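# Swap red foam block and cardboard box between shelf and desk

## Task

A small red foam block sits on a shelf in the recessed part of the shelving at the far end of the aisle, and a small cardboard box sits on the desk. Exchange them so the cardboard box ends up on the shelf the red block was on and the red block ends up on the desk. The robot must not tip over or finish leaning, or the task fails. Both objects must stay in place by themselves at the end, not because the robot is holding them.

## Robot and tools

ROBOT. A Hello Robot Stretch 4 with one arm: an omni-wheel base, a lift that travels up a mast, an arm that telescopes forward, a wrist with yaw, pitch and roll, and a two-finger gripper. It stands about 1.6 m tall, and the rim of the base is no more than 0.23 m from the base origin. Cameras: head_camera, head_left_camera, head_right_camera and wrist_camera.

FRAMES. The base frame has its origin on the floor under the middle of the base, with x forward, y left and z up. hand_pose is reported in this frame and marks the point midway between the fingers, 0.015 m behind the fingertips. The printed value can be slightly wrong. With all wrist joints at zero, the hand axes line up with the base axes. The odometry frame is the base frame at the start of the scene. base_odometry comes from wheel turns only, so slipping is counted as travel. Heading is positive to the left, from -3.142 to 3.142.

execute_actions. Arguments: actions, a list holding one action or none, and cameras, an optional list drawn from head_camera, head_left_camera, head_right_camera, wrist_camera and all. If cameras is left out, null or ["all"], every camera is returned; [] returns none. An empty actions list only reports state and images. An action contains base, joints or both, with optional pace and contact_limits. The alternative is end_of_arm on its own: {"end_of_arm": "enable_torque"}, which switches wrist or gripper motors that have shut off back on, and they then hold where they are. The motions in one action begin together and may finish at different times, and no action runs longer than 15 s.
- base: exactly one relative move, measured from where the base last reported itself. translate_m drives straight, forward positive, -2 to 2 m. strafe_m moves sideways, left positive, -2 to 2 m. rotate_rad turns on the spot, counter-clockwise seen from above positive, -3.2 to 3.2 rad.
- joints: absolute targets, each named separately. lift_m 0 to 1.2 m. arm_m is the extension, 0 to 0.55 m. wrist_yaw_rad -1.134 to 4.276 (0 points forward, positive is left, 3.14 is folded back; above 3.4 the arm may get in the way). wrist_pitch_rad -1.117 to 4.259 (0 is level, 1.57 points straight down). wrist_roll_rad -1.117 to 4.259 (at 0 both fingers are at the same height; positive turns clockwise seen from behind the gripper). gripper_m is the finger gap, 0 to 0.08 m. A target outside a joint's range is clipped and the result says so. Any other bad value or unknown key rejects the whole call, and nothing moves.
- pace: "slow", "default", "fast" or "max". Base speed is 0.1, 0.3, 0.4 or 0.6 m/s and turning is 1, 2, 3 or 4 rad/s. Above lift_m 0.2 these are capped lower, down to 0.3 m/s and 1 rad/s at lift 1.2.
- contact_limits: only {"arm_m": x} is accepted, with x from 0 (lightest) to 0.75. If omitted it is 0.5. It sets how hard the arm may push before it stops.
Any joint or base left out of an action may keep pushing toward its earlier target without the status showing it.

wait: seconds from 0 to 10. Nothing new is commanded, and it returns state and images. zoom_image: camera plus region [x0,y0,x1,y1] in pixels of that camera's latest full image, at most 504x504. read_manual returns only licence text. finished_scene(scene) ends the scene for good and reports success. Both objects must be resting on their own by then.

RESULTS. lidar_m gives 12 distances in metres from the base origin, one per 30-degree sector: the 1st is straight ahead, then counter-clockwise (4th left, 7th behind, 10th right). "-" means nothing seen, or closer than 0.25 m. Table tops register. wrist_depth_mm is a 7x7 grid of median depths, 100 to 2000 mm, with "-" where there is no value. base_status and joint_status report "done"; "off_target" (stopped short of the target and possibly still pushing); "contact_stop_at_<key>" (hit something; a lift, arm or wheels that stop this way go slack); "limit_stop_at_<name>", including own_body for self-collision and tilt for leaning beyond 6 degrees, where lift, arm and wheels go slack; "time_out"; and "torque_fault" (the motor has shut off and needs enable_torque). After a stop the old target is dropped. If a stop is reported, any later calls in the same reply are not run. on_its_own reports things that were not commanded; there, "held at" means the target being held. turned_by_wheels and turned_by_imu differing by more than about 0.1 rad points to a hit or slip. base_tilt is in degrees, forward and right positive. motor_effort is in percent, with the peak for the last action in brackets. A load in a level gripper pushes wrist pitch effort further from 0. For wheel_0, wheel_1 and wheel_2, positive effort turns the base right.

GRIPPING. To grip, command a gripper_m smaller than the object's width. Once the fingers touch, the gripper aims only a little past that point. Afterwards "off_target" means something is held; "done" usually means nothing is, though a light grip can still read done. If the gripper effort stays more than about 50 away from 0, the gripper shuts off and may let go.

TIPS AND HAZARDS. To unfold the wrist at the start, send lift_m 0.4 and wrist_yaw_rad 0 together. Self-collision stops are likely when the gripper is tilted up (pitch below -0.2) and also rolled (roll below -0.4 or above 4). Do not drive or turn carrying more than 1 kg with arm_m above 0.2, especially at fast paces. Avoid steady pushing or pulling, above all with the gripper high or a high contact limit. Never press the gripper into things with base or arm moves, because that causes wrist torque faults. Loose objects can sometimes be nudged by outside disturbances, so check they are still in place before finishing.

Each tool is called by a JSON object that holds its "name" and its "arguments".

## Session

{"name": "execute_actions", "arguments": {"actions": []}}

Scene clock: 0.00 s.
base_odometry: x=+0.000 y=+0.000 heading=+0.000 (m, m, rad; odometry frame)
turned_by_wheels: +0.000 (rad since the last result)
turned_by_imu: +0.000 (rad since the last result)
base_tilt: forward=+0.9 right=-0.7 (deg)
lidar_m: 2.13 1.24 1.14 1.19 1.76 1.68 1.77 0.97 0.92 0.98 1.39 1.98
base_status: not commanded
joint_positions: lift_m=+0.241 arm_m=+0.001 wrist_yaw_rad=+3.170 wrist_pitch_rad=-0.003 wrist_roll_rad=-0.018 gripper_m=+0.040
joint_status: not commanded
motor_effort: lift_m=+20 arm_m=-1 wrist_yaw_rad=+1 wrist_pitch_rad=-9 wrist_roll_rad=+0 gripper_m=+0 wheel_0=+0 wheel_1=+0 wheel_2=+0 (%)
hand_pose: x=-0.0431 y=+0.0813 z=+0.4200 quat_wxyz=(-0.014, +0.002, -0.009, +1.000) (m; base frame)
wrist_depth_mm: - 135 144 - 1808 1576 1464 / - 109 136 - 1921 1661 1464 / - 113 138 - 1921 1618 1499 / 139 138 202 - 1863 1661 1464 / 207 - - - 1863 1661 1499 / 216 1499 144 1430 136 1464 1308 / 209 - - - - - 1042
pictures: head_camera, head_left_camera, head_right_camera, wrist_camera
camera_calibration (this result's frames):
wrist_camera: T_world_to_cam=[[-0.0185791, 0.999814, 0.0051921, -0.0811057], [0.0336586, 0.00581549, -0.999416, 0.46882], [-0.999261, -0.0183935, -0.0337604, 0.126274], [0, 0, 0, 1]] pos_world=[0.108894, 0.0806868, 0.47323]
Images, in order (width x height): head_camera 420x560, head_left_camera 420x672, head_right_camera 420x672, wrist_camera 616x392.

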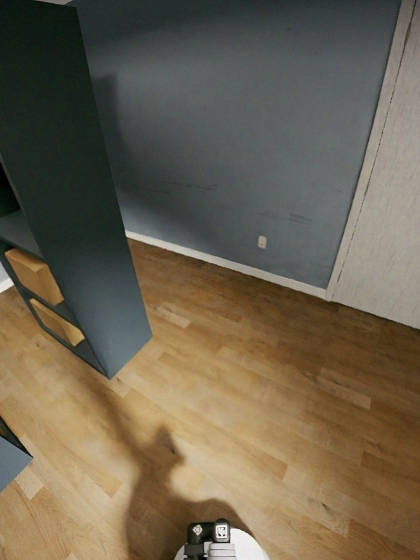

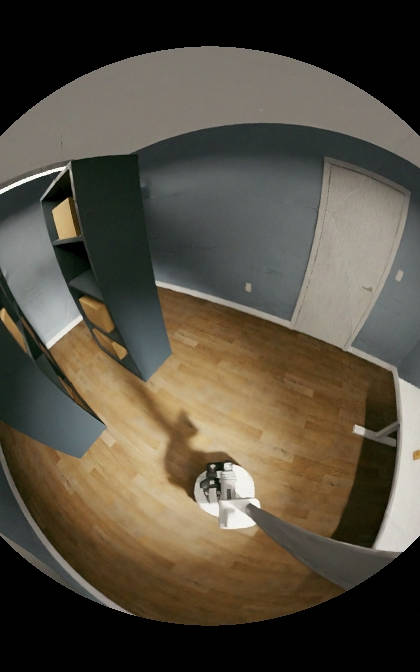

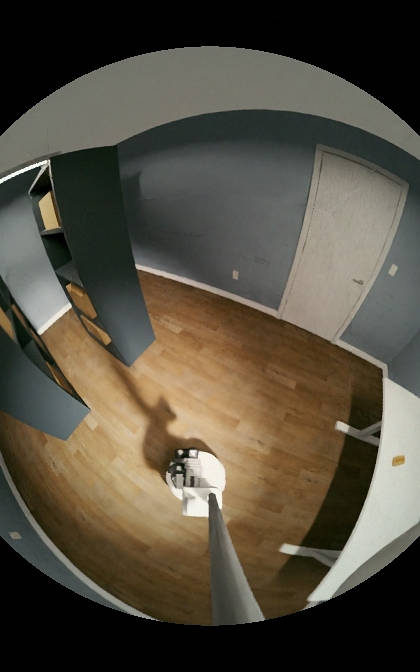

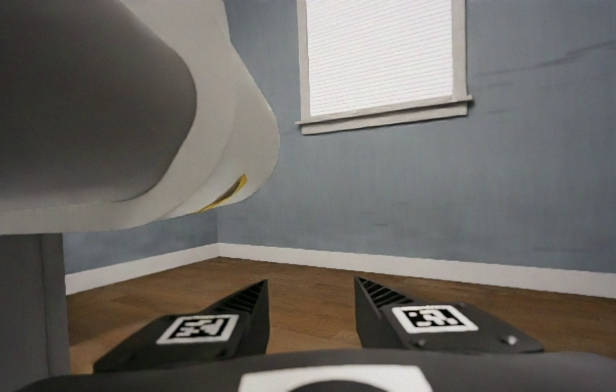

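{"name": "execute_actions", "arguments": {"actions": [{"base":{"rotate_rad":-2.03},"joints":{"lift_m":0.5,"wrist_yaw_rad":0,"gripper_m":0.08},"pace":"fast"}], "cameras": ["head_camera"]}}

Scene clock: 6.93 s.
base_odometry: x=+0.000 y=+0.000 heading=-2.029 (m, m, rad; odometry frame)
turned_by_wheels: -2.029 (rad since the last result)
turned_by_imu: -2.074 (rad since the last result)
base_tilt: forward=+0.9 right=-0.7 (deg)
lidar_m: 0.91 0.95 2.05 1.99 2.14 1.23 1.15 1.21 1.76 1.70 1.81 0.94
base_status: done
joint_positions: lift_m=+0.500 arm_m=+0.001 wrist_yaw_rad=+0.000 wrist_pitch_rad=-0.003 wrist_roll_rad=-0.018 gripper_m=+0.080
joint_status: all done
motor_effort: lift_m=+22(23) arm_m=-1(1) wrist_yaw_rad=+0(7) wrist_pitch_rad=-10(10) wrist_roll_rad=-1(0) gripper_m=+1(1) wheel_0=+4(11) wheel_1=+5(12) wheel_2=+2(12) (%)
hand_pose: x=+0.3847 y=-0.0874 z=+0.6787 quat_wxyz=(+1.000, -0.009, -0.002, +0.000) (m; base frame)
wrist_depth_mm: 1618 1576 1537 1537 1499 1464 1464 / 1618 1537 1576 1499 1499 1464 1430 / 1618 1576 1618 1537 1499 1499 1499 / 1618 1060 1576 1397 1499 1499 1499 / 1618 1618 1618 1618 1537 1537 1499 / 1661 1576 1576 1576 1537 133 1499 / - - 145 - - - -
pictures: head_camera
Images, in order (width x height): head_camera 420x560.

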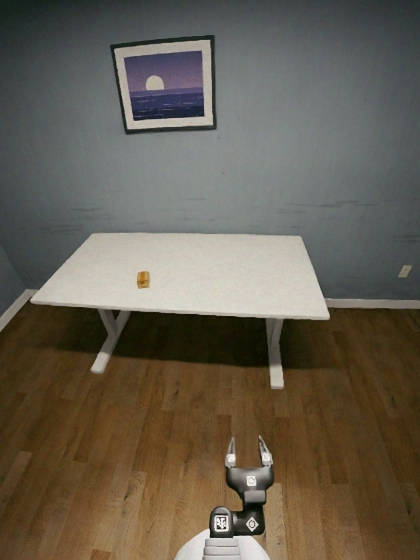

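{"name": "execute_actions", "arguments": {"actions": [{"base":{"strafe_m":0.45},"joints":{"lift_m":0.83,"wrist_pitch_rad":0.9,"wrist_roll_rad":0},"pace":"fast"}], "cameras": []}}

{"name": "execute_actions", "arguments": {"actions": [{"base":{"translate_m":0.48},"joints":{"arm_m":0.2},"pace":"fast"}], "cameras": ["head_camera","wrist_camera"]}}

Scene clock: 17.50 s.
base_odometry: x=+0.404 y=-0.199 heading=-2.029 (m, m, rad; odometry frame)
turned_by_wheels: +0.000 (rad since the last result)
turned_by_imu: +0.002 (rad since the last result)
base_tilt: forward=+0.9 right=-0.7 (deg)
lidar_m: 0.94 1.03 1.61 1.55 1.68 1.11 1.11 1.25 2.23 2.16 1.28 0.96
base_status: done
joint_positions: lift_m=+0.830 arm_m=+0.001 wrist_yaw_rad=+0.000 wrist_pitch_rad=+0.902 wrist_roll_rad=+0.000 gripper_m=+0.080
joint_status: all done
motor_effort: lift_m=+22(25) arm_m=-1(1) wrist_yaw_rad=+1(0) wrist_pitch_rad=-5(9) wrist_roll_rad=+2(3) gripper_m=+1(1) wheel_0=+0(16) wheel_1=+1(16) wheel_2=+0(1) (%)
hand_pose: x=+0.3039 y=-0.0874 z=+0.8412 quat_wxyz=(+0.900, +0.000, +0.436, +0.000) (m; base frame)
wrist_depth_mm: 1661 1576 1618 1661 1618 1618 1499 / 1661 1618 1661 1618 1576 1537 1537 / 1430 1397 1397 1430 1366 1397 1366 / 1255 1255 1255 1255 1255 1229 1229 / 1138 1138 1118 1098 1118 1098 1118 / 1042 1025 976 1025 991 133 1025 / - - 146 - - - -
pictures: none
No camera images: the call's "cameras" was empty. Leave "cameras" out to get every camera's image.

Scene clock: 20.17 s.
base_odometry: x=+0.191 y=-0.630 heading=-2.028 (m, m, rad; odometry frame)
turned_by_wheels: +0.001 (rad since the last result)
turned_by_imu: +0.000 (rad since the last result)
base_tilt: forward=+0.9 right=-0.7 (deg)
lidar_m: 0.46 0.52 0.77 1.51 1.63 1.64 1.59 1.72 2.26 2.18 0.64 0.47
base_status: done
joint_positions: lift_m=+0.830 arm_m=+0.199 wrist_yaw_rad=+0.000 wrist_pitch_rad=+0.902 wrist_roll_rad=+0.000 gripper_m=+0.080
joint_status: all done
motor_effort: lift_m=+22(22) arm_m=+6(5) wrist_yaw_rad=+0(2) wrist_pitch_rad=-6(7) wrist_roll_rad=+1(2) gripper_m=+1(1) wheel_0=+2(11) wheel_1=+5(9) wheel_2=+2(13) (%)
hand_pose: x=+0.5018 y=-0.0874 z=+0.8412 quat_wxyz=(+0.900, +0.000, +0.436, +0.000) (m; base frame)
wrist_depth_mm: 517 512 508 508 504 500 488 / 442 433 433 433 430 424 421 / 384 382 373 324 375 373 370 / 342 340 330 322 332 330 330 / 306 304 304 301 300 300 297 / 278 277 265 276 265 133 276 / - - 145 - - - -
pictures: head_camera, wrist_camera
camera_calibration (this result's frames):
wrist_camera: T_world_to_cam=[[-0.0154534, -0.999881, 0.000255538, -0.0766599], [-0.806839, 0.012319, -0.590643, 0.950812], [0.590569, -0.00933362, -0.806933, 0.535257], [0, 0, 0, 1]] pos_world=[0.449861, -0.0833678, 0.993527]
Images, in order (width x height): head_camera 420x560, wrist_camera 616x392.

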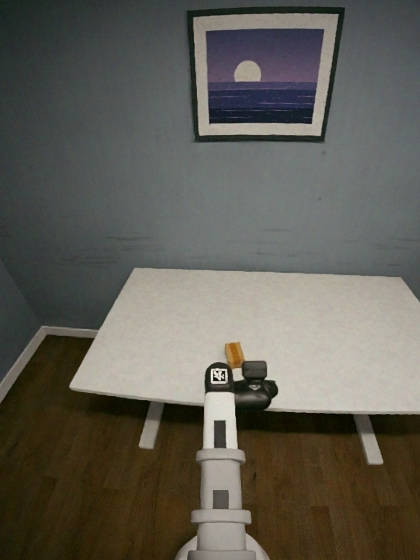

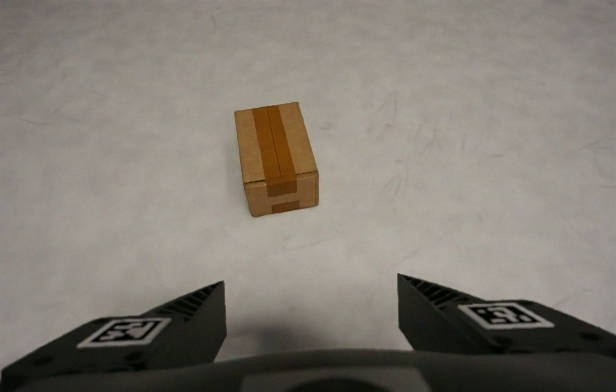

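{"name": "execute_actions", "arguments": {"actions": [{"base":{"strafe_m":-0.012},"joints":{"arm_m":0.315,"wrist_yaw_rad":0.195,"wrist_pitch_rad":0.6,"lift_m":0.76}}], "cameras": ["wrist_camera"]}}

Scene clock: 29.67 s.
base_odometry: x=+0.181 y=-0.624 heading=-2.028 (m, m, rad; odometry frame)
turned_by_wheels: +0.000 (rad since the last result)
turned_by_imu: +0.001 (rad since the last result)
base_tilt: forward=+0.9 right=-0.7 (deg)
lidar_m: 0.47 0.53 0.77 1.51 1.66 1.63 1.59 1.71 2.24 2.16 0.62 0.49
base_status: done
joint_positions: lift_m=+0.760 arm_m=+0.314 wrist_yaw_rad=+0.195 wrist_pitch_rad=+0.603 wrist_roll_rad=+0.000 gripper_m=+0.080
joint_status: all done
motor_effort: lift_m=+16(22) arm_m=+6(10) wrist_yaw_rad=+1(6) wrist_pitch_rad=-8(19) wrist_roll_rad=+1(2) gripper_m=+0(1) wheel_0=+4(9) wheel_1=-5(8) wheel_2=+0(1) (%)
hand_pose: x=+0.6737 y=-0.0518 z=+0.8179 quat_wxyz=(+0.950, -0.029, +0.295, +0.093) (m; base frame)
wrist_depth_mm: 842 778 732 691 661 634 597 / 866 668 647 634 621 603 591 / 500 492 477 477 459 452 449 / 394 389 382 377 370 364 362 / 325 319 315 312 307 306 303 / 276 272 198 208 206 133 267 / - - 145 - - - -
pictures: wrist_camera
camera_calibration (this result's frames):
wrist_camera: T_world_to_cam=[[0.17918, -0.983807, -0.0043565, -0.164901], [-0.587968, -0.103534, -0.802231, 1.09494], [0.788789, 0.146305, -0.596998, 0.118164], [0, 0, 0, 1]] pos_world=[0.58013, -0.0661553, 0.94822]
Images, in order (width x height): wrist_camera 616x392.

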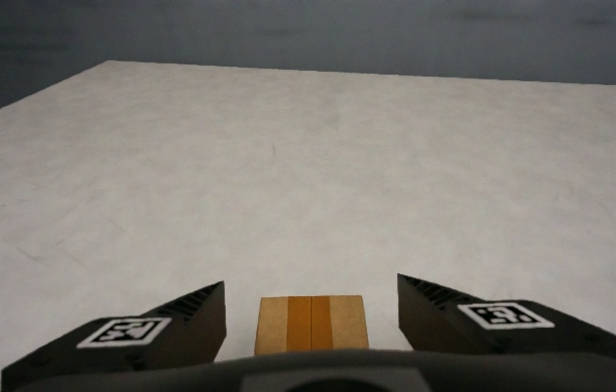

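{"name": "execute_actions", "arguments": {"actions": [{"joints":{"lift_m":0.696}}], "cameras": ["wrist_camera"]}}

{"name": "execute_actions", "arguments": {"actions": [{"joints":{"gripper_m":0.05}}], "cameras": ["wrist_camera"]}}

Scene clock: 33.30 s.
base_odometry: x=+0.181 y=-0.624 heading=-2.028 (m, m, rad; odometry frame)
turned_by_wheels: +0.000 (rad since the last result)
turned_by_imu: +0.001 (rad since the last result)
base_tilt: forward=+0.9 right=-0.7 (deg)
lidar_m: 0.48 0.51 0.76 1.51 1.65 1.64 1.57 1.72 2.27 2.17 0.64 0.48
base_status: not commanded
joint_positions: lift_m=+0.696 arm_m=+0.314 wrist_yaw_rad=+0.195 wrist_pitch_rad=+0.603 wrist_roll_rad=+0.000 gripper_m=+0.080
joint_status: all done
motor_effort: lift_m=+16(18) arm_m=+6(6) wrist_yaw_rad=+1(0) wrist_pitch_rad=-9(8) wrist_roll_rad=+2(0) gripper_m=+2(0) wheel_0=+4(4) wheel_1=-5(5) wheel_2=+0(0) (%)
hand_pose: x=+0.6737 y=-0.0518 z=+0.7539 quat_wxyz=(+0.950, -0.029, +0.295, +0.093) (m; base frame)
wrist_depth_mm: 820 732 699 661 627 609 591 / 488 480 466 455 445 433 421 / 359 351 343 338 332 325 320 / 281 277 273 268 265 260 258 / 232 229 219 154 212 218 216 / 198 195 136 132 136 133 190 / - - 120 - - - -
pictures: wrist_camera
camera_calibration (this result's frames):
wrist_camera: T_world_to_cam=[[0.17918, -0.983807, -0.00435657, -0.16518], [-0.587968, -0.103534, -0.802231, 1.04361], [0.788789, 0.146306, -0.596998, 0.0799609], [0, 0, 0, 1]] pos_world=[0.580133, -0.0661553, 0.88423]
Images, in order (width x height): wrist_camera 616x392.

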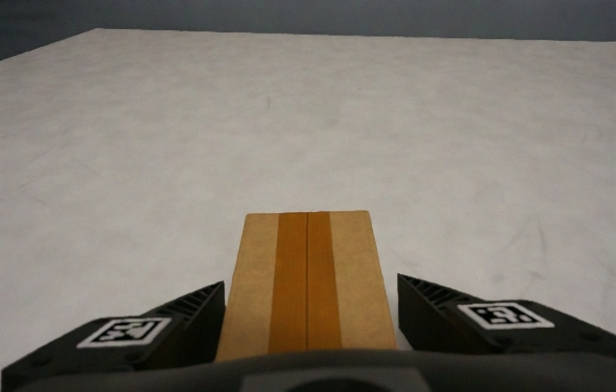

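Scene clock: 34.33 s.
base_odometry: x=+0.181 y=-0.624 heading=-2.028 (m, m, rad; odometry frame)
turned_by_wheels: +0.000 (rad since the last result)
turned_by_imu: +0.000 (rad since the last result)
base_tilt: forward=+0.9 right=-0.7 (deg)
lidar_m: 0.48 0.51 0.78 1.51 1.66 1.62 1.59 1.70 2.23 2.16 0.65 0.50
base_status: not commanded
joint_positions: lift_m=+0.696 arm_m=+0.314 wrist_yaw_rad=+0.195 wrist_pitch_rad=+0.603 wrist_roll_rad=+0.000 gripper_m=+0.059
joint_status: gripper_m off_target (ended at +0.059, target +0.050)
on_its_own: gripper_m is held at +0.054, not at your +0.050, by its contact guard: the fingers met something
motor_effort: lift_m=+16(16) arm_m=+6(6) wrist_yaw_rad=+1(1) wrist_pitch_rad=-7(8) wrist_roll_rad=+2(1) gripper_m=-37(37) wheel_0=+4(4) wheel_1=-5(5) wheel_2=+0(0) (%)
hand_pose: x=+0.6737 y=-0.0518 z=+0.7539 quat_wxyz=(+0.950, -0.029, +0.295, +0.093) (m; base frame)
wrist_depth_mm: 820 741 707 676 634 609 591 / 492 473 466 455 442 430 424 / 355 349 345 338 332 325 322 / 281 277 273 270 265 260 258 / 232 229 219 154 213 218 216 / 198 196 132 132 131 193 188 / 176 - - - - - -
pictures: wrist_camera
camera_calibration (this result's frames):
wrist_camera: T_world_to_cam=[[0.179176, -0.983807, -0.00435829, -0.165177], [-0.58796, -0.103528, -0.802238, 1.04361], [0.788796, 0.146304, -0.596989, 0.0799484], [0, 0, 0, 1]] pos_world=[0.580133, -0.0661557, 0.884231]
Images, in order (width x height): wrist_camera 616x392.

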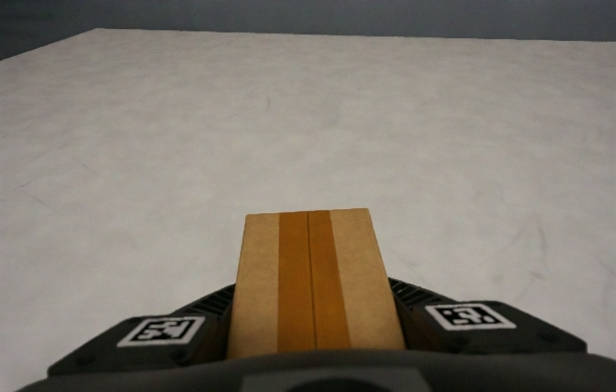

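{"name": "execute_actions", "arguments": {"actions": [{"joints":{"lift_m":0.76}}], "cameras": []}}

{"name": "execute_actions", "arguments": {"actions": [{"base":{"translate_m":-0.4},"joints":{"arm_m":0.0,"wrist_yaw_rad":0},"pace":"fast"}], "cameras": []}}

{"name": "execute_actions", "arguments": {"actions": [{"base":{"rotate_rad":3.04},"pace":"fast"}], "cameras": []}}

{"name": "execute_actions", "arguments": {"actions": [{"base":{"strafe_m":0.22},"pace":"fast"}], "cameras": ["head_camera","wrist_camera"]}}

Scene clock: 45.97 s.
base_odometry: x=+0.181 y=-0.624 heading=-2.028 (m, m, rad; odometry frame)
turned_by_wheels: +0.000 (rad since the last result)
turned_by_imu: +0.001 (rad since the last result)
base_tilt: forward=+0.9 right=-0.7 (deg)
lidar_m: 0.46 0.50 0.75 1.53 1.64 1.61 1.58 1.71 2.23 2.17 0.64 0.48
base_status: not commanded
joint_positions: lift_m=+0.760 arm_m=+0.314 wrist_yaw_rad=+0.195 wrist_pitch_rad=+0.603 wrist_roll_rad=+0.000 gripper_m=+0.059
joint_status: all done
on_its_own: gripper_m is held at +0.054, not at your +0.050, by its contact guard: the fingers met something
motor_effort: lift_m=+23(24) arm_m=+6(6) wrist_yaw_rad=+0(1) wrist_pitch_rad=-10(10) wrist_roll_rad=+1(1) gripper_m=-37(37) wheel_0=+4(4) wheel_1=-5(5) wheel_2=+0(0) (%)
hand_pose: x=+0.6736 y=-0.0518 z=+0.8173 quat_wxyz=(+0.950, -0.029, +0.296, +0.093) (m; base frame)
wrist_depth_mm: 820 778 732 691 661 634 603 / 866 661 647 634 615 603 591 / 496 484 477 469 462 455 445 / 394 384 382 373 368 362 359 / 322 317 306 154 294 303 300 / 273 271 133 132 131 267 259 / 245 - - - - - -
pictures: none
No camera images: the call's "cameras" was empty. Leave "cameras" out to get every camera's image.

Scene clock: 48.37 s.
base_odometry: x=+0.358 y=-0.266 heading=-2.029 (m, m, rad; odometry frame)
turned_by_wheels: -0.001 (rad since the last result)
turned_by_imu: +0.001 (rad since the last result)
base_tilt: forward=+0.9 right=-0.7 (deg)
lidar_m: 0.87 0.96 1.59 1.56 1.68 1.21 1.18 1.34 2.20 2.15 1.18 0.89
base_status: done
joint_positions: lift_m=+0.760 arm_m=+0.002 wrist_yaw_rad=+0.000 wrist_pitch_rad=+0.604 wrist_roll_rad=+0.000 gripper_m=+0.059
joint_status: all done
joint sent to its limit — the command would take arm_m past its lower limit, so that joint was sent only as far as its limit.
on_its_own: gripper_m is held at +0.054, not at your +0.050, by its contact guard: the fingers met something
motor_effort: lift_m=+23(23) arm_m=-6(15) wrist_yaw_rad=+2(6) wrist_pitch_rad=-11(12) wrist_roll_rad=+0(1) gripper_m=-37(36) wheel_0=-3(9) wheel_1=-3(11) wheel_2=+0(14) (%)
hand_pose: x=+0.3480 y=-0.0875 z=+0.8172 quat_wxyz=(+0.955, +0.000, +0.297, +0.000) (m; base frame)
wrist_depth_mm: 1366 1042 991 976 931 904 878 / 741 723 707 691 715 691 683 / 1756 1618 1661 1661 1661 1618 1499 / 1618 1618 1576 1618 1576 1576 1464 / 1366 1336 1281 154 1255 1308 1281 / 1205 1160 132 132 131 1138 1098 / 1042 - - - - - -
pictures: none
No camera images: the call's "cameras" was empty. Leave "cameras" out to get every camera's image.

Scene clock: 50.97 s.
base_odometry: x=+0.358 y=-0.266 heading=+1.010 (m, m, rad; odometry frame)
turned_by_wheels: +3.039 (rad since the last result)
turned_by_imu: +3.110 (rad since the last result)
base_tilt: forward=+0.9 right=-0.7 (deg)
lidar_m: 1.18 1.33 2.25 2.13 2.22 0.91 0.87 0.91 1.59 1.54 1.64 1.24
base_status: done
joint_positions: lift_m=+0.760 arm_m=+0.002 wrist_yaw_rad=+0.000 wrist_pitch_rad=+0.603 wrist_roll_rad=+0.000 gripper_m=+0.059
joint_status: not commanded
on_its_own: gripper_m is held at +0.054, not at your +0.050, by its contact guard: the fingers met something
motor_effort: lift_m=+23(22) arm_m=-6(6) wrist_yaw_rad=+0(0) wrist_pitch_rad=-10(12) wrist_roll_rad=+2(1) gripper_m=-37(37) wheel_0=-4(12) wheel_1=-6(10) wheel_2=-1(11) (%)
hand_pose: x=+0.3481 y=-0.0874 z=+0.8173 quat_wxyz=(+0.955, +0.000, +0.297, +0.000) (m; base frame)
wrist_depth_mm: 1661 1708 - 891 917 - - / 1182 1863 - 976 991 - - / 1060 1576 - 1078 1098 1983 1863 / 1160 1499 1618 1182 1255 1576 1618 / 1281 1308 1308 154 1281 1308 1281 / 1182 1182 132 132 130 1138 1098 / 1060 - - - - - -
pictures: none
No camera images: the call's "cameras" was empty. Leave "cameras" out to get every camera's image.

Scene clock: 52.70 s.
base_odometry: x=+0.171 y=-0.149 heading=+1.010 (m, m, rad; odometry frame)
turned_by_wheels: +0.000 (rad since the last result)
turned_by_imu: +0.001 (rad since the last result)
base_tilt: forward=+0.9 right=-0.8 (deg)
lidar_m: 1.21 1.25 2.01 1.91 1.98 0.91 0.84 0.91 1.90 1.78 1.87 1.23
base_status: done
joint_positions: lift_m=+0.760 arm_m=+0.002 wrist_yaw_rad=+0.000 wrist_pitch_rad=+0.603 wrist_roll_rad=+0.000 gripper_m=+0.059
joint_status: not commanded
on_its_own: gripper_m is held at +0.054, not at your +0.050, by its contact guard: the fingers met something
motor_effort: lift_m=+22(22) arm_m=-6(6) wrist_yaw_rad=+1(1) wrist_pitch_rad=-9(9) wrist_roll_rad=+1(0) gripper_m=-37(37) wheel_0=-2(14) wheel_1=+4(16) wheel_2=+0(2) (%)
hand_pose: x=+0.3481 y=-0.0874 z=+0.8173 quat_wxyz=(+0.955, +0.000, +0.297, +0.000) (m; base frame)
wrist_depth_mm: 866 1618 - - 891 917 - / 931 1138 - - 976 1008 - / 1042 1098 1921 1863 1098 1118 1863 / 1160 1182 1618 1618 1205 1430 1537 / 1336 1308 1308 154 1255 1281 1281 / 1182 1160 132 132 131 1138 1098 / 1042 - - - - - -
pictures: head_camera, wrist_camera
camera_calibration (this result's frames):
wrist_camera: T_world_to_cam=[[-0.014921, -0.999879, -0.00441584, -0.0753955], [-0.597382, 0.0124559, -0.80186, 0.912462], [0.801818, -0.0093266, -0.597496, 0.36207], [0, 0, 0, 1]] pos_world=[0.253649, -0.0833751, 0.947669]
Images, in order (width x height): head_camera 420x560, wrist_camera 616x392.

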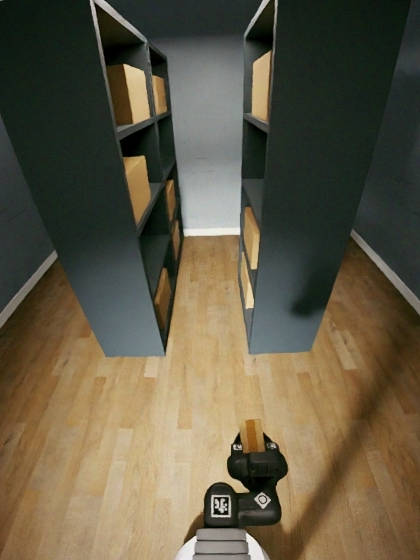

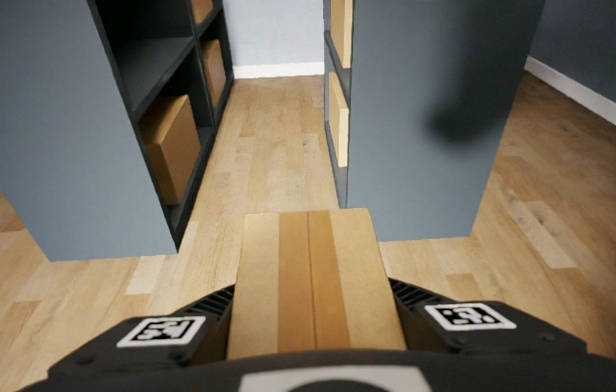

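{"name": "zoom_image", "arguments": {"camera": "head_camera", "region": [130, 200, 290, 380]}}

Region (130, 200, 290, 380) of head_camera's 420x560 image, scaled by 2.800, with more detail than that image has.

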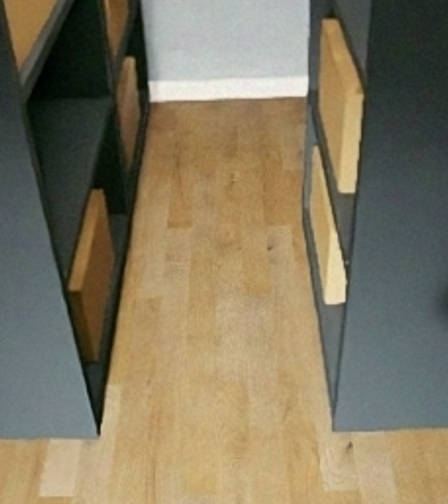

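{"name": "execute_actions", "arguments": {"actions": [{"base":{"strafe_m":0.072}}], "cameras": []}}

{"name": "execute_actions", "arguments": {"actions": [{"base":{"translate_m":0.85},"pace":"fast"}], "cameras": ["head_camera"]}}

Scene clock: 64.10 s.
base_odometry: x=+0.111 y=-0.111 heading=+1.011 (m, m, rad; odometry frame)
turned_by_wheels: +0.000 (rad since the last result)
turned_by_imu: +0.002 (rad since the last result)
base_tilt: forward=+0.9 right=-0.7 (deg)
lidar_m: 1.21 1.21 1.94 1.83 1.89 0.92 0.86 0.92 1.30 1.86 1.94 1.24
base_status: done
joint_positions: lift_m=+0.760 arm_m=+0.002 wrist_yaw_rad=+0.000 wrist_pitch_rad=+0.603 wrist_roll_rad=+0.000 gripper_m=+0.059
joint_status: not commanded
on_its_own: gripper_m is held at +0.054, not at your +0.050, by its contact guard: the fingers met something
motor_effort: lift_m=+22(22) arm_m=-6(6) wrist_yaw_rad=+1(0) wrist_pitch_rad=-9(10) wrist_roll_rad=+1(0) gripper_m=-37(37) wheel_0=-2(11) wheel_1=+5(11) wheel_2=+0(0) (%)
hand_pose: x=+0.3481 y=-0.0874 z=+0.8173 quat_wxyz=(+0.955, +0.000, +0.297, +0.000) (m; base frame)
wrist_depth_mm: 854 891 - - 917 931 - / 946 976 1921 - 1008 991 - / 1042 1060 1863 - 1118 1138 1921 / 1182 1182 1576 1618 1229 1255 1576 / 1366 1308 1308 154 1281 1308 1308 / 1182 1182 132 132 131 1138 1098 / 1060 - - - - - -
pictures: none
No camera images: the call's "cameras" was empty. Leave "cameras" out to get every camera's image.

Scene clock: 67.63 s.
base_odometry: x=+0.562 y=+0.610 heading=+1.011 (m, m, rad; odometry frame)
turned_by_wheels: +0.001 (rad since the last result)
turned_by_imu: -0.001 (rad since the last result)
base_tilt: forward=+0.9 right=-0.7 (deg)
lidar_m: 1.05 0.45 0.47 1.87 1.92 1.78 1.76 1.82 1.94 1.85 0.50 0.44
base_status: done
joint_positions: lift_m=+0.760 arm_m=+0.002 wrist_yaw_rad=+0.000 wrist_pitch_rad=+0.603 wrist_roll_rad=+0.000 gripper_m=+0.059
joint_status: not commanded
on_its_own: gripper_m is held at +0.054, not at your +0.050, by its contact guard: the fingers met something
motor_effort: lift_m=+22(22) arm_m=-6(6) wrist_yaw_rad=+0(2) wrist_pitch_rad=-9(10) wrist_roll_rad=+3(1) gripper_m=-36(36) wheel_0=+2(10) wheel_1=+3(11) wheel_2=+2(13) (%)
hand_pose: x=+0.3481 y=-0.0874 z=+0.8173 quat_wxyz=(+0.955, +0.000, +0.297, +0.000) (m; base frame)
wrist_depth_mm: 891 931 1808 1921 798 564 549 / 960 1008 1983 - 831 455 442 / 917 1008 1863 - 854 496 488 / 723 1205 1576 1576 917 544 549 / 621 917 1308 154 768 564 554 / 691 778 133 132 131 492 480 / 654 - - - - - -
pictures: head_camera
Images, in order (width x height): head_camera 420x560.

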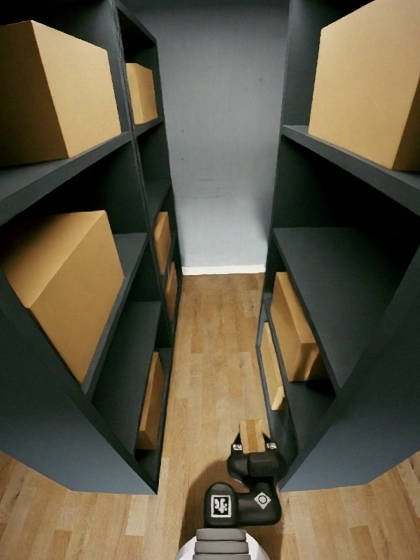

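{"name": "execute_actions", "arguments": {"actions": [{"base":{"translate_m":0.55}}], "cameras": ["head_camera"]}}

Scene clock: 73.27 s.
base_odometry: x=+0.854 y=+1.076 heading=+1.012 (m, m, rad; odometry frame)
turned_by_wheels: +0.000 (rad since the last result)
turned_by_imu: +0.000 (rad since the last result)
base_tilt: forward=+0.9 right=-0.7 (deg)
lidar_m: 1.35 0.45 0.33 0.30 0.32 2.79 3.12 2.42 0.30 0.26 0.29 0.39
base_status: done
joint_positions: lift_m=+0.760 arm_m=+0.002 wrist_yaw_rad=+0.000 wrist_pitch_rad=+0.603 wrist_roll_rad=+0.000 gripper_m=+0.059
joint_status: not commanded
on_its_own: gripper_m is held at +0.054, not at your +0.050, by its contact guard: the fingers met something
motor_effort: lift_m=+22(22) arm_m=-6(6) wrist_yaw_rad=+1(1) wrist_pitch_rad=-10(10) wrist_roll_rad=+1(1) gripper_m=-37(36) wheel_0=+3(9) wheel_1=+4(9) wheel_2=-2(11) (%)
hand_pose: x=+0.3481 y=-0.0874 z=+0.8173 quat_wxyz=(+0.955, +0.000, +0.297, +0.000) (m; base frame)
wrist_depth_mm: 732 1008 1336 1336 1336 410 402 / 683 991 1464 1430 1464 442 439 / 732 960 1537 1661 1618 484 314 / 609 1060 1576 1618 1618 530 307 / 585 991 1308 154 609 442 310 / 640 778 132 132 131 382 312 / 732 - - - - - -
pictures: head_camera
Images, in order (width x height): head_camera 420x560.

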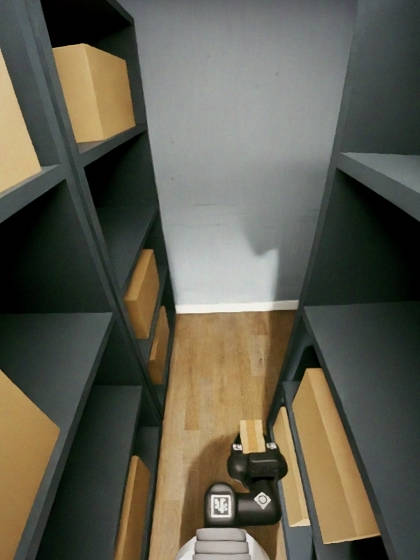

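{"name": "execute_actions", "arguments": {"actions": [{"base":{"strafe_m":0.025}}], "cameras": []}}

{"name": "execute_actions", "arguments": {"actions": [{"base":{"translate_m":0.6}}], "cameras": ["head_camera","head_left_camera","head_right_camera"]}}

Scene clock: 78.13 s.
base_odometry: x=+0.832 y=+1.089 heading=+1.012 (m, m, rad; odometry frame)
turned_by_wheels: +0.000 (rad since the last result)
turned_by_imu: +0.001 (rad since the last result)
base_tilt: forward=+0.9 right=-0.7 (deg)
lidar_m: 1.26 0.43 0.30 0.27 0.29 3.06 2.64 2.38 0.32 0.27 0.30 0.44
base_status: done
joint_positions: lift_m=+0.760 arm_m=+0.002 wrist_yaw_rad=+0.000 wrist_pitch_rad=+0.603 wrist_roll_rad=+0.000 gripper_m=+0.059
joint_status: not commanded
on_its_own: gripper_m is held at +0.054, not at your +0.050, by its contact guard: the fingers met something
motor_effort: lift_m=+22(22) arm_m=-6(6) wrist_yaw_rad=+1(1) wrist_pitch_rad=-10(10) wrist_roll_rad=+0(0) gripper_m=-37(37) wheel_0=-1(10) wheel_1=+4(12) wheel_2=+0(1) (%)
hand_pose: x=+0.3481 y=-0.0874 z=+0.8173 quat_wxyz=(+0.955, +0.000, +0.297, +0.000) (m; base frame)
wrist_depth_mm: 691 960 1308 1336 1336 418 407 / 676 931 1430 1430 1499 455 436 / 715 917 1576 1618 1661 492 338 / 564 991 1537 1661 1576 544 342 / 574 960 1229 154 699 549 345 / 569 732 133 132 131 424 349 / 732 - - - - - -
pictures: none
No camera images: the call's "cameras" was empty. Leave "cameras" out to get every camera's image.

Scene clock: 81.60 s.
base_odometry: x=+1.150 y=+1.598 heading=+1.012 (m, m, rad; odometry frame)
turned_by_wheels: +0.001 (rad since the last result)
turned_by_imu: -0.001 (rad since the last result)
base_tilt: forward=+0.9 right=-0.7 (deg)
lidar_m: 1.04 0.43 0.30 0.29 0.32 0.45 - 0.43 0.30 0.27 0.28 1.04
base_status: done
joint_positions: lift_m=+0.760 arm_m=+0.002 wrist_yaw_rad=+0.000 wrist_pitch_rad=+0.603 wrist_roll_rad=+0.000 gripper_m=+0.059
joint_status: not commanded
on_its_own: gripper_m is held at +0.054, not at your +0.050, by its contact guard: the fingers met something
motor_effort: lift_m=+22(22) arm_m=-6(6) wrist_yaw_rad=+1(1) wrist_pitch_rad=-9(11) wrist_roll_rad=+0(0) gripper_m=-37(37) wheel_0=+4(9) wheel_1=+6(10) wheel_2=-2(12) (%)
hand_pose: x=+0.3481 y=-0.0874 z=+0.8173 quat_wxyz=(+0.955, +0.000, +0.297, +0.000) (m; base frame)
wrist_depth_mm: 691 741 750 759 768 768 788 / 741 788 820 820 831 854 854 / 809 854 904 917 917 946 931 / 609 960 991 991 1025 1060 1008 / 597 1060 1118 154 1138 1182 1118 / 699 842 132 132 130 1138 1042 / 661 - - - - - -
pictures: head_camera, head_left_camera, head_right_camera
Images, in order (width x height): head_camera 420x560, head_left_camera 420x672, head_right_camera 420x672.

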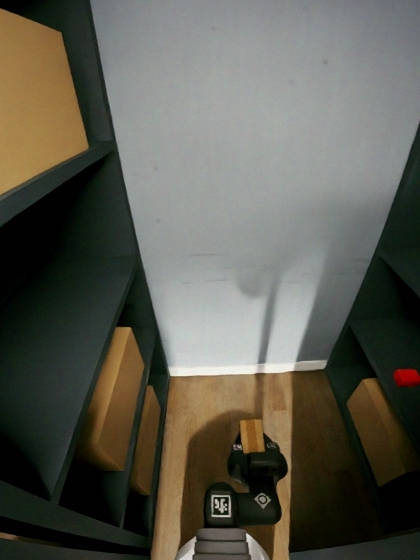

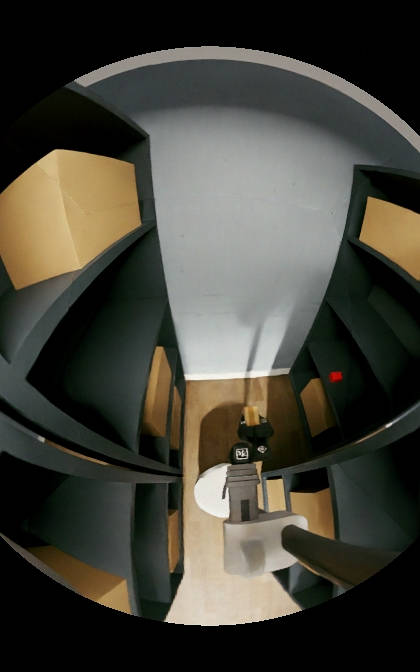

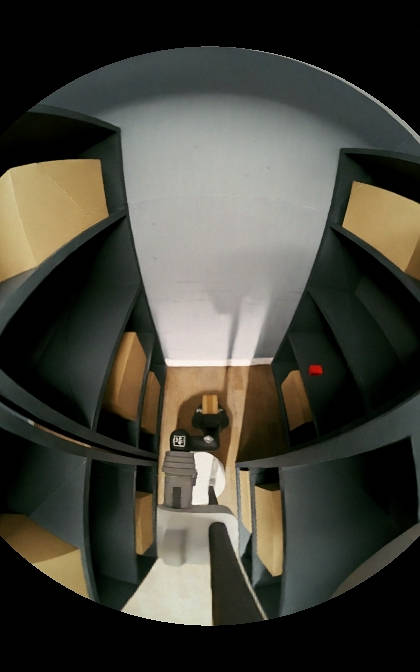

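{"name": "execute_actions", "arguments": {"actions": [{"base":{"translate_m":0.55},"joints":{"wrist_pitch_rad":1.2}}], "cameras": []}}

{"name": "execute_actions", "arguments": {"actions": [{"base":{"translate_m":0.0},"joints":{"lift_m":0.76}}], "cameras": ["head_left_camera","head_right_camera"]}}

Scene clock: 91.60 s.
base_odometry: x=+1.441 y=+2.064 heading=+1.013 (m, m, rad; odometry frame)
turned_by_wheels: +0.001 (rad since the last result)
turned_by_imu: +0.000 (rad since the last result)
base_tilt: forward=+0.9 right=-0.7 (deg)
lidar_m: 0.47 0.46 0.32 0.29 0.31 0.44 1.22 0.51 0.61 0.72 0.72 0.50
base_status: done
joint_positions: lift_m=+0.760 arm_m=+0.002 wrist_yaw_rad=+0.000 wrist_pitch_rad=+1.202 wrist_roll_rad=+0.000 gripper_m=+0.059
joint_status: all done
on_its_own: gripper_m is held at +0.054, not at your +0.050, by its contact guard: the fingers met something
motor_effort: lift_m=+22(22) arm_m=-6(6) wrist_yaw_rad=+1(2) wrist_pitch_rad=-5(5) wrist_roll_rad=+0(1) gripper_m=-36(37) wheel_0=+5(8) wheel_1=+5(9) wheel_2=-2(12) (%)
hand_pose: x=+0.2497 y=-0.0874 z=+0.7396 quat_wxyz=(+0.825, +0.000, +0.565, +0.000) (m; base frame)
wrist_depth_mm: 327 334 340 347 355 364 373 / 402 410 418 433 442 455 466 / 512 530 544 569 585 615 634 / 627 741 788 759 854 866 866 / 831 891 917 154 904 917 904 / 788 809 132 131 131 878 854 / 603 - - - - - -
pictures: none
No camera images: the call's "cameras" was empty. Leave "cameras" out to get every camera's image.

Scene clock: 91.90 s.
base_odometry: x=+1.441 y=+2.064 heading=+1.013 (m, m, rad; odometry frame)
turned_by_wheels: +0.000 (rad since the last result)
turned_by_imu: +0.000 (rad since the last result)
base_tilt: forward=+0.9 right=-0.7 (deg)
lidar_m: 0.48 0.47 0.32 0.30 0.31 0.46 1.22 0.52 0.62 0.73 0.71 0.51
base_status: done
joint_positions: lift_m=+0.760 arm_m=+0.002 wrist_yaw_rad=+0.000 wrist_pitch_rad=+1.202 wrist_roll_rad=+0.000 gripper_m=+0.059
joint_status: all done
on_its_own: gripper_m is held at +0.054, not at your +0.050, by its contact guard: the fingers met something
motor_effort: lift_m=+22(23) arm_m=-6(6) wrist_yaw_rad=+1(0) wrist_pitch_rad=-5(5) wrist_roll_rad=+1(2) gripper_m=-37(37) wheel_0=+0(4) wheel_1=+0(4) wheel_2=+0(0) (%)
hand_pose: x=+0.2497 y=-0.0874 z=+0.7396 quat_wxyz=(+0.825, +0.000, +0.565, +0.000) (m; base frame)
wrist_depth_mm: 327 334 340 345 355 362 373 / 399 407 418 430 442 452 466 / 517 530 544 564 585 615 634 / 627 741 778 759 854 866 878 / 831 891 904 154 904 917 891 / 798 809 133 131 130 866 878 / 603 - - - - - -
pictures: head_left_camera, head_right_camera
Images, in order (width x height): head_left_camera 420x672, head_right_camera 420x672.

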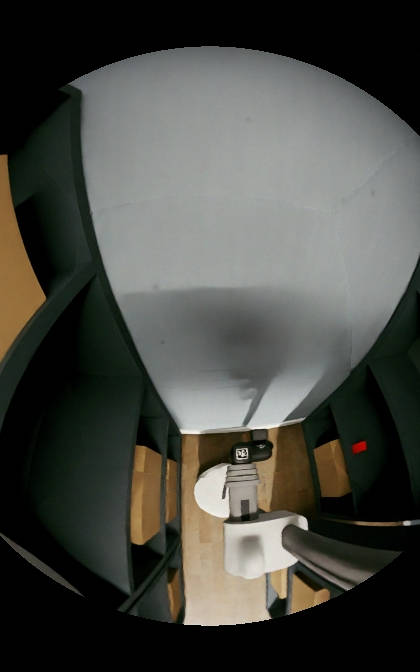

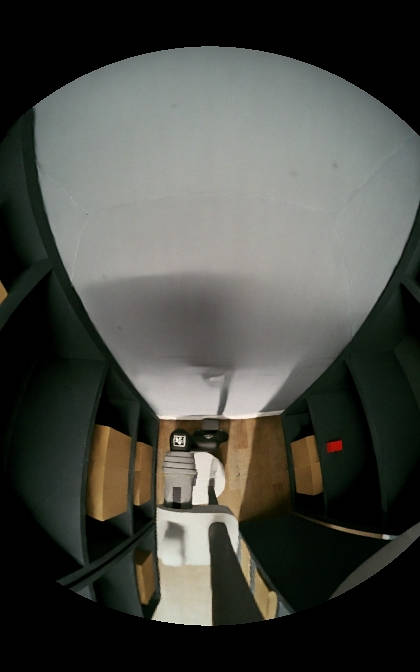

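{"name": "execute_actions", "arguments": {"actions": [{"base":{"strafe_m":-0.12}}], "cameras": []}}

{"name": "execute_actions", "arguments": {"actions": [{"base":{"rotate_rad":-1.535}}]}}

Scene clock: 95.87 s.
base_odometry: x=+1.543 y=+2.001 heading=+1.013 (m, m, rad; odometry frame)
turned_by_wheels: +0.000 (rad since the last result)
turned_by_imu: +0.001 (rad since the last result)
base_tilt: forward=+0.9 right=-0.7 (deg)
lidar_m: 0.46 0.49 0.45 0.41 0.45 0.60 0.72 0.46 0.58 0.59 0.64 0.52
base_status: done
joint_positions: lift_m=+0.760 arm_m=+0.002 wrist_yaw_rad=+0.000 wrist_pitch_rad=+1.202 wrist_roll_rad=+0.000 gripper_m=+0.059
joint_status: not commanded
on_its_own: gripper_m is held at +0.054, not at your +0.050, by its contact guard: the fingers met something
motor_effort: lift_m=+22(22) arm_m=-6(6) wrist_yaw_rad=+1(1) wrist_pitch_rad=-5(5) wrist_roll_rad=+1(1) gripper_m=-37(37) wheel_0=+3(9) wheel_1=-5(12) wheel_2=+0(0) (%)
hand_pose: x=+0.2497 y=-0.0874 z=+0.7396 quat_wxyz=(+0.825, +0.000, +0.565, +0.000) (m; base frame)
wrist_depth_mm: 330 336 343 351 357 366 375 / 407 413 424 436 445 459 473 / 517 535 554 569 591 609 640 / 699 759 788 759 866 891 820 / 831 917 917 154 904 904 842 / 809 866 133 132 131 866 798 / 750 - - - - - -
pictures: none
No camera images: the call's "cameras" was empty. Leave "cameras" out to get every camera's image.

Scene clock: 97.90 s.
base_odometry: x=+1.543 y=+2.000 heading=-0.521 (m, m, rad; odometry frame)
turned_by_wheels: -1.534 (rad since the last result)
turned_by_imu: -1.569 (rad since the last result)
base_tilt: forward=+0.9 right=-0.7 (deg)
lidar_m: 0.59 0.65 0.51 0.48 0.50 0.46 0.41 0.45 0.63 0.63 0.47 0.63
base_status: done
joint_positions: lift_m=+0.760 arm_m=+0.002 wrist_yaw_rad=+0.000 wrist_pitch_rad=+1.202 wrist_roll_rad=+0.000 gripper_m=+0.059
joint_status: not commanded
on_its_own: gripper_m is held at +0.054, not at your +0.050, by its contact guard: the fingers met something
motor_effort: lift_m=+21(22) arm_m=-6(6) wrist_yaw_rad=+1(0) wrist_pitch_rad=-5(5) wrist_roll_rad=+1(1) gripper_m=-36(37) wheel_0=+3(10) wheel_1=+5(10) wheel_2=+3(11) (%)
hand_pose: x=+0.2497 y=-0.0874 z=+0.7397 quat_wxyz=(+0.825, +0.000, +0.565, +0.000) (m; base frame)
wrist_depth_mm: 484 484 492 496 691 535 492 / 768 946 676 676 831 676 500 / 809 931 831 854 931 732 504 / 842 960 960 960 960 741 508 / 820 917 904 154 904 750 512 / 820 866 133 131 131 640 508 / 759 - - - - - -
pictures: head_camera, head_left_camera, head_right_camera, wrist_camera
camera_calibration (this result's frames):
wrist_camera: T_world_to_cam=[[-0.0149065, -0.999877, 0.00480939, -0.0840518], [-0.945244, 0.0125233, -0.326125, 0.526387], [0.326025, -0.00940743, -0.945314, 0.770668], [0, 0, 0, 1]] pos_world=[0.245054, -0.0833836, 0.900596]
Images, in order (width x height): head_camera 420x560, head_left_camera 420x672, head_right_camera 420x672, wrist_camera 616x392.

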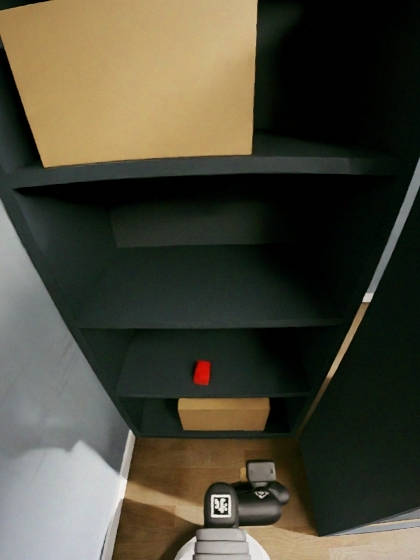

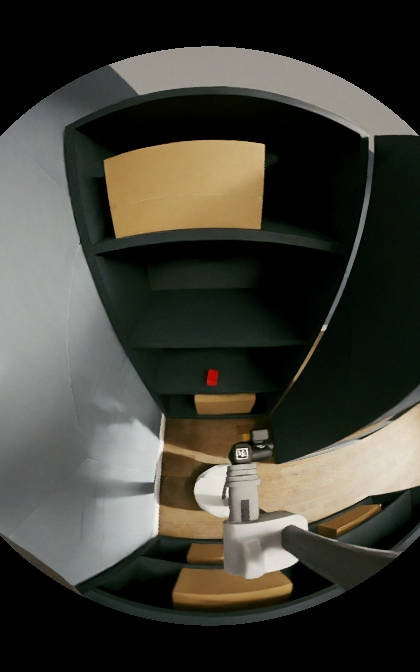

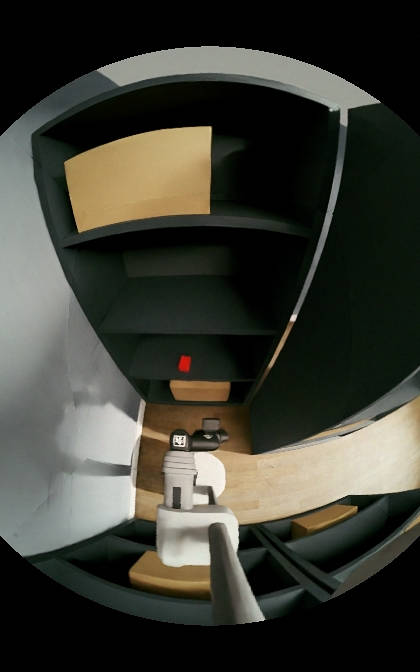

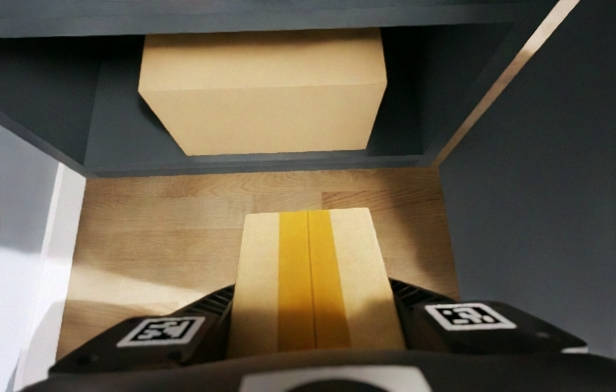

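{"name": "execute_actions", "arguments": {"actions": [{"joints":{"lift_m":0.69,"wrist_pitch_rad":0.6}}], "cameras": ["wrist_camera","head_camera"]}}

Scene clock: 102.23 s.
base_odometry: x=+1.543 y=+2.000 heading=-0.521 (m, m, rad; odometry frame)
turned_by_wheels: +0.000 (rad since the last result)
turned_by_imu: +0.001 (rad since the last result)
base_tilt: forward=+0.9 right=-0.7 (deg)
lidar_m: 0.58 0.63 0.51 0.48 0.52 0.45 0.41 0.44 0.64 0.63 0.47 0.60
base_status: not commanded
joint_positions: lift_m=+0.690 arm_m=+0.002 wrist_yaw_rad=+0.000 wrist_pitch_rad=+0.604 wrist_roll_rad=+0.000 gripper_m=+0.059
joint_status: all done
on_its_own: gripper_m is held at +0.054, not at your +0.050, by its contact guard: the fingers met something
motor_effort: lift_m=+16(22) arm_m=-6(6) wrist_yaw_rad=+1(1) wrist_pitch_rad=-11(21) wrist_roll_rad=+0(0) gripper_m=-36(36) wheel_0=+3(3) wheel_1=+6(5) wheel_2=+3(3) (%)
hand_pose: x=+0.3480 y=-0.0874 z=+0.7477 quat_wxyz=(+0.955, +0.000, +0.297, +0.000) (m; base frame)
wrist_depth_mm: 750 768 768 768 768 597 415 / 778 831 854 842 842 603 415 / 723 741 732 723 715 609 449 / 597 591 554 569 564 539 484 / 530 525 521 154 512 549 508 / 741 904 132 132 131 591 517 / 707 - - - - - -
pictures: head_camera, wrist_camera
camera_calibration (this result's frames):
wrist_camera: T_world_to_cam=[[-0.0149829, -0.999878, -0.00440888, -0.0756987], [-0.597753, 0.0124917, -0.801583, 0.856499], [0.801541, -0.00937466, -0.597867, 0.32094], [0, 0, 0, 1]] pos_world=[0.253594, -0.0833799, 0.878101]
Images, in order (width x height): head_camera 420x560, wrist_camera 616x392.

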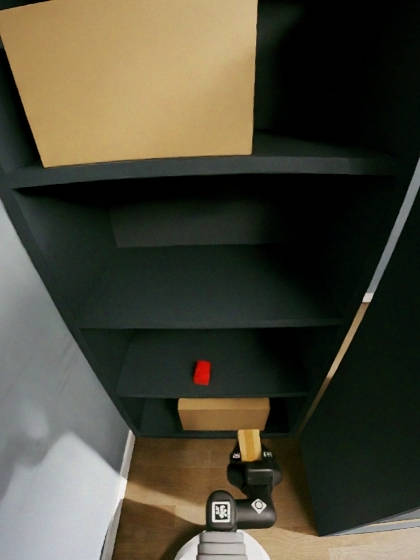

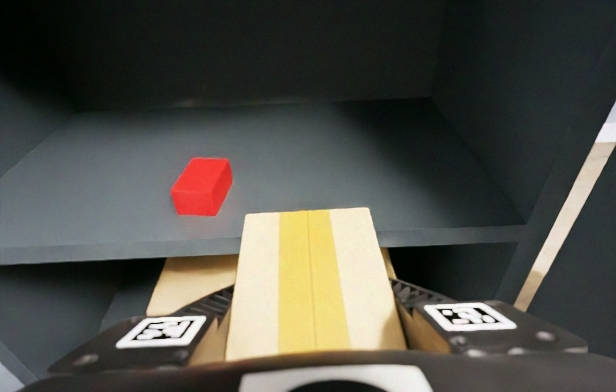

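{"name": "zoom_image", "arguments": {"camera": "wrist_camera", "region": [130, 120, 330, 270]}}

Region (130, 120, 330, 270) of wrist_camera's 616x392 image, scaled by 2.520; it fills the top 378 rows of this view, and the rest is white.

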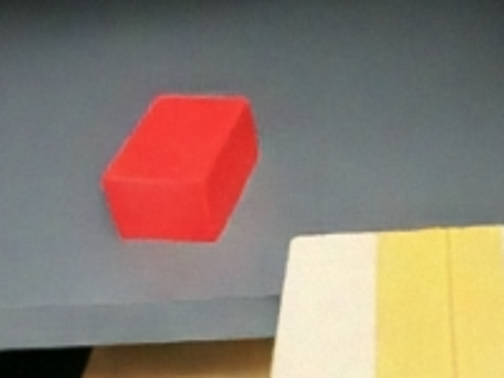

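{"name": "execute_actions", "arguments": {"actions": [{"base":{"strafe_m":-0.04},"joints":{"lift_m":0.565}}], "cameras": []}}

{"name": "execute_actions", "arguments": {"actions": [{"joints":{"arm_m":0.345}}], "cameras": ["wrist_camera","head_camera"]}}

Scene clock: 124.70 s.
base_odometry: x=+1.523 y=+1.966 heading=-0.521 (m, m, rad; odometry frame)
turned_by_wheels: +0.000 (rad since the last result)
turned_by_imu: +0.001 (rad since the last result)
base_tilt: forward=+0.9 right=-0.7 (deg)
lidar_m: 0.59 0.63 0.56 0.52 0.56 0.42 0.41 0.45 0.65 0.64 0.42 0.57
base_status: done
joint_positions: lift_m=+0.565 arm_m=+0.002 wrist_yaw_rad=+0.000 wrist_pitch_rad=+0.604 wrist_roll_rad=+0.000 gripper_m=+0.059
joint_status: all done
on_its_own: gripper_m is held at +0.054, not at your +0.050, by its contact guard: the fingers met something
motor_effort: lift_m=+16(16) arm_m=-6(6) wrist_yaw_rad=+1(1) wrist_pitch_rad=-11(11) wrist_roll_rad=+1(1) gripper_m=-36(37) wheel_0=+4(11) wheel_1=-4(11) wheel_2=+0(2) (%)
hand_pose: x=+0.3480 y=-0.0874 z=+0.6227 quat_wxyz=(+0.955, +0.000, +0.297, +0.000) (m; base frame)
wrist_depth_mm: 759 759 778 768 768 517 366 / 654 640 634 615 603 521 397 / 484 455 466 459 449 442 424 / 750 668 668 647 831 539 452 / 809 580 564 154 778 591 462 / 778 603 133 132 131 574 455 / 723 - - - - - -
pictures: none
No camera images: the call's "cameras" was empty. Leave "cameras" out to get every camera's image.

Scene clock: 126.83 s.
base_odometry: x=+1.523 y=+1.966 heading=-0.521 (m, m, rad; odometry frame)
turned_by_wheels: +0.000 (rad since the last result)
turned_by_imu: +0.001 (rad since the last result)
base_tilt: forward=+0.9 right=-0.7 (deg)
lidar_m: 0.60 0.64 0.56 0.51 0.56 0.44 0.43 0.46 0.64 0.65 0.41 0.57
base_status: not commanded
joint_positions: lift_m=+0.565 arm_m=+0.344 wrist_yaw_rad=+0.000 wrist_pitch_rad=+0.603 wrist_roll_rad=+0.000 gripper_m=+0.059
joint_status: all done
on_its_own: gripper_m is held at +0.054, not at your +0.050, by its contact guard: the fingers met something
motor_effort: lift_m=+16(16) arm_m=+6(10) wrist_yaw_rad=+1(0) wrist_pitch_rad=-10(12) wrist_roll_rad=+0(1) gripper_m=-37(37) wheel_0=+3(4) wheel_1=-4(3) wheel_2=+0(0) (%)
hand_pose: x=+0.6900 y=-0.0874 z=+0.6228 quat_wxyz=(+0.955, +0.000, +0.297, +0.000) (m; base frame)
wrist_depth_mm: 439 442 449 445 452 455 370 / 484 484 484 492 492 488 373 / 477 469 462 452 445 436 377 / 377 370 366 362 355 351 345 / 310 307 293 154 286 291 290 / 225 262 132 132 131 257 250 / 217 - - - - - -
pictures: head_camera, wrist_camera
camera_calibration (this result's frames):
wrist_camera: T_world_to_cam=[[-0.0148493, -0.99988, -0.00441616, -0.0711901], [-0.59737, 0.0124132, -0.80187, 0.960715], [0.801829, -0.00926909, -0.597482, -0.028296], [0, 0, 0, 1]] pos_world=[0.595534, -0.0833693, 0.753148]
Images, in order (width x height): head_camera 420x560, wrist_camera 616x392.

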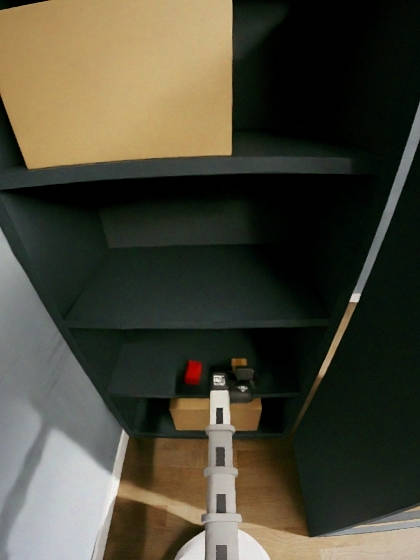

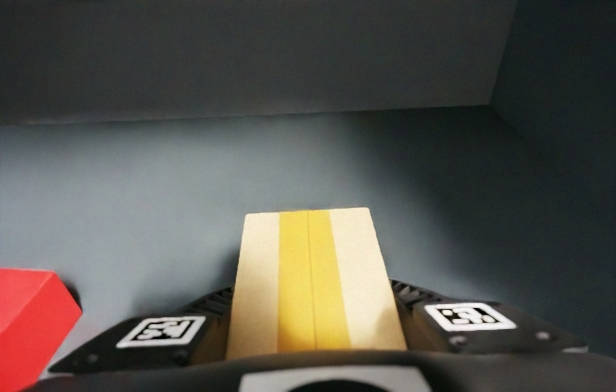

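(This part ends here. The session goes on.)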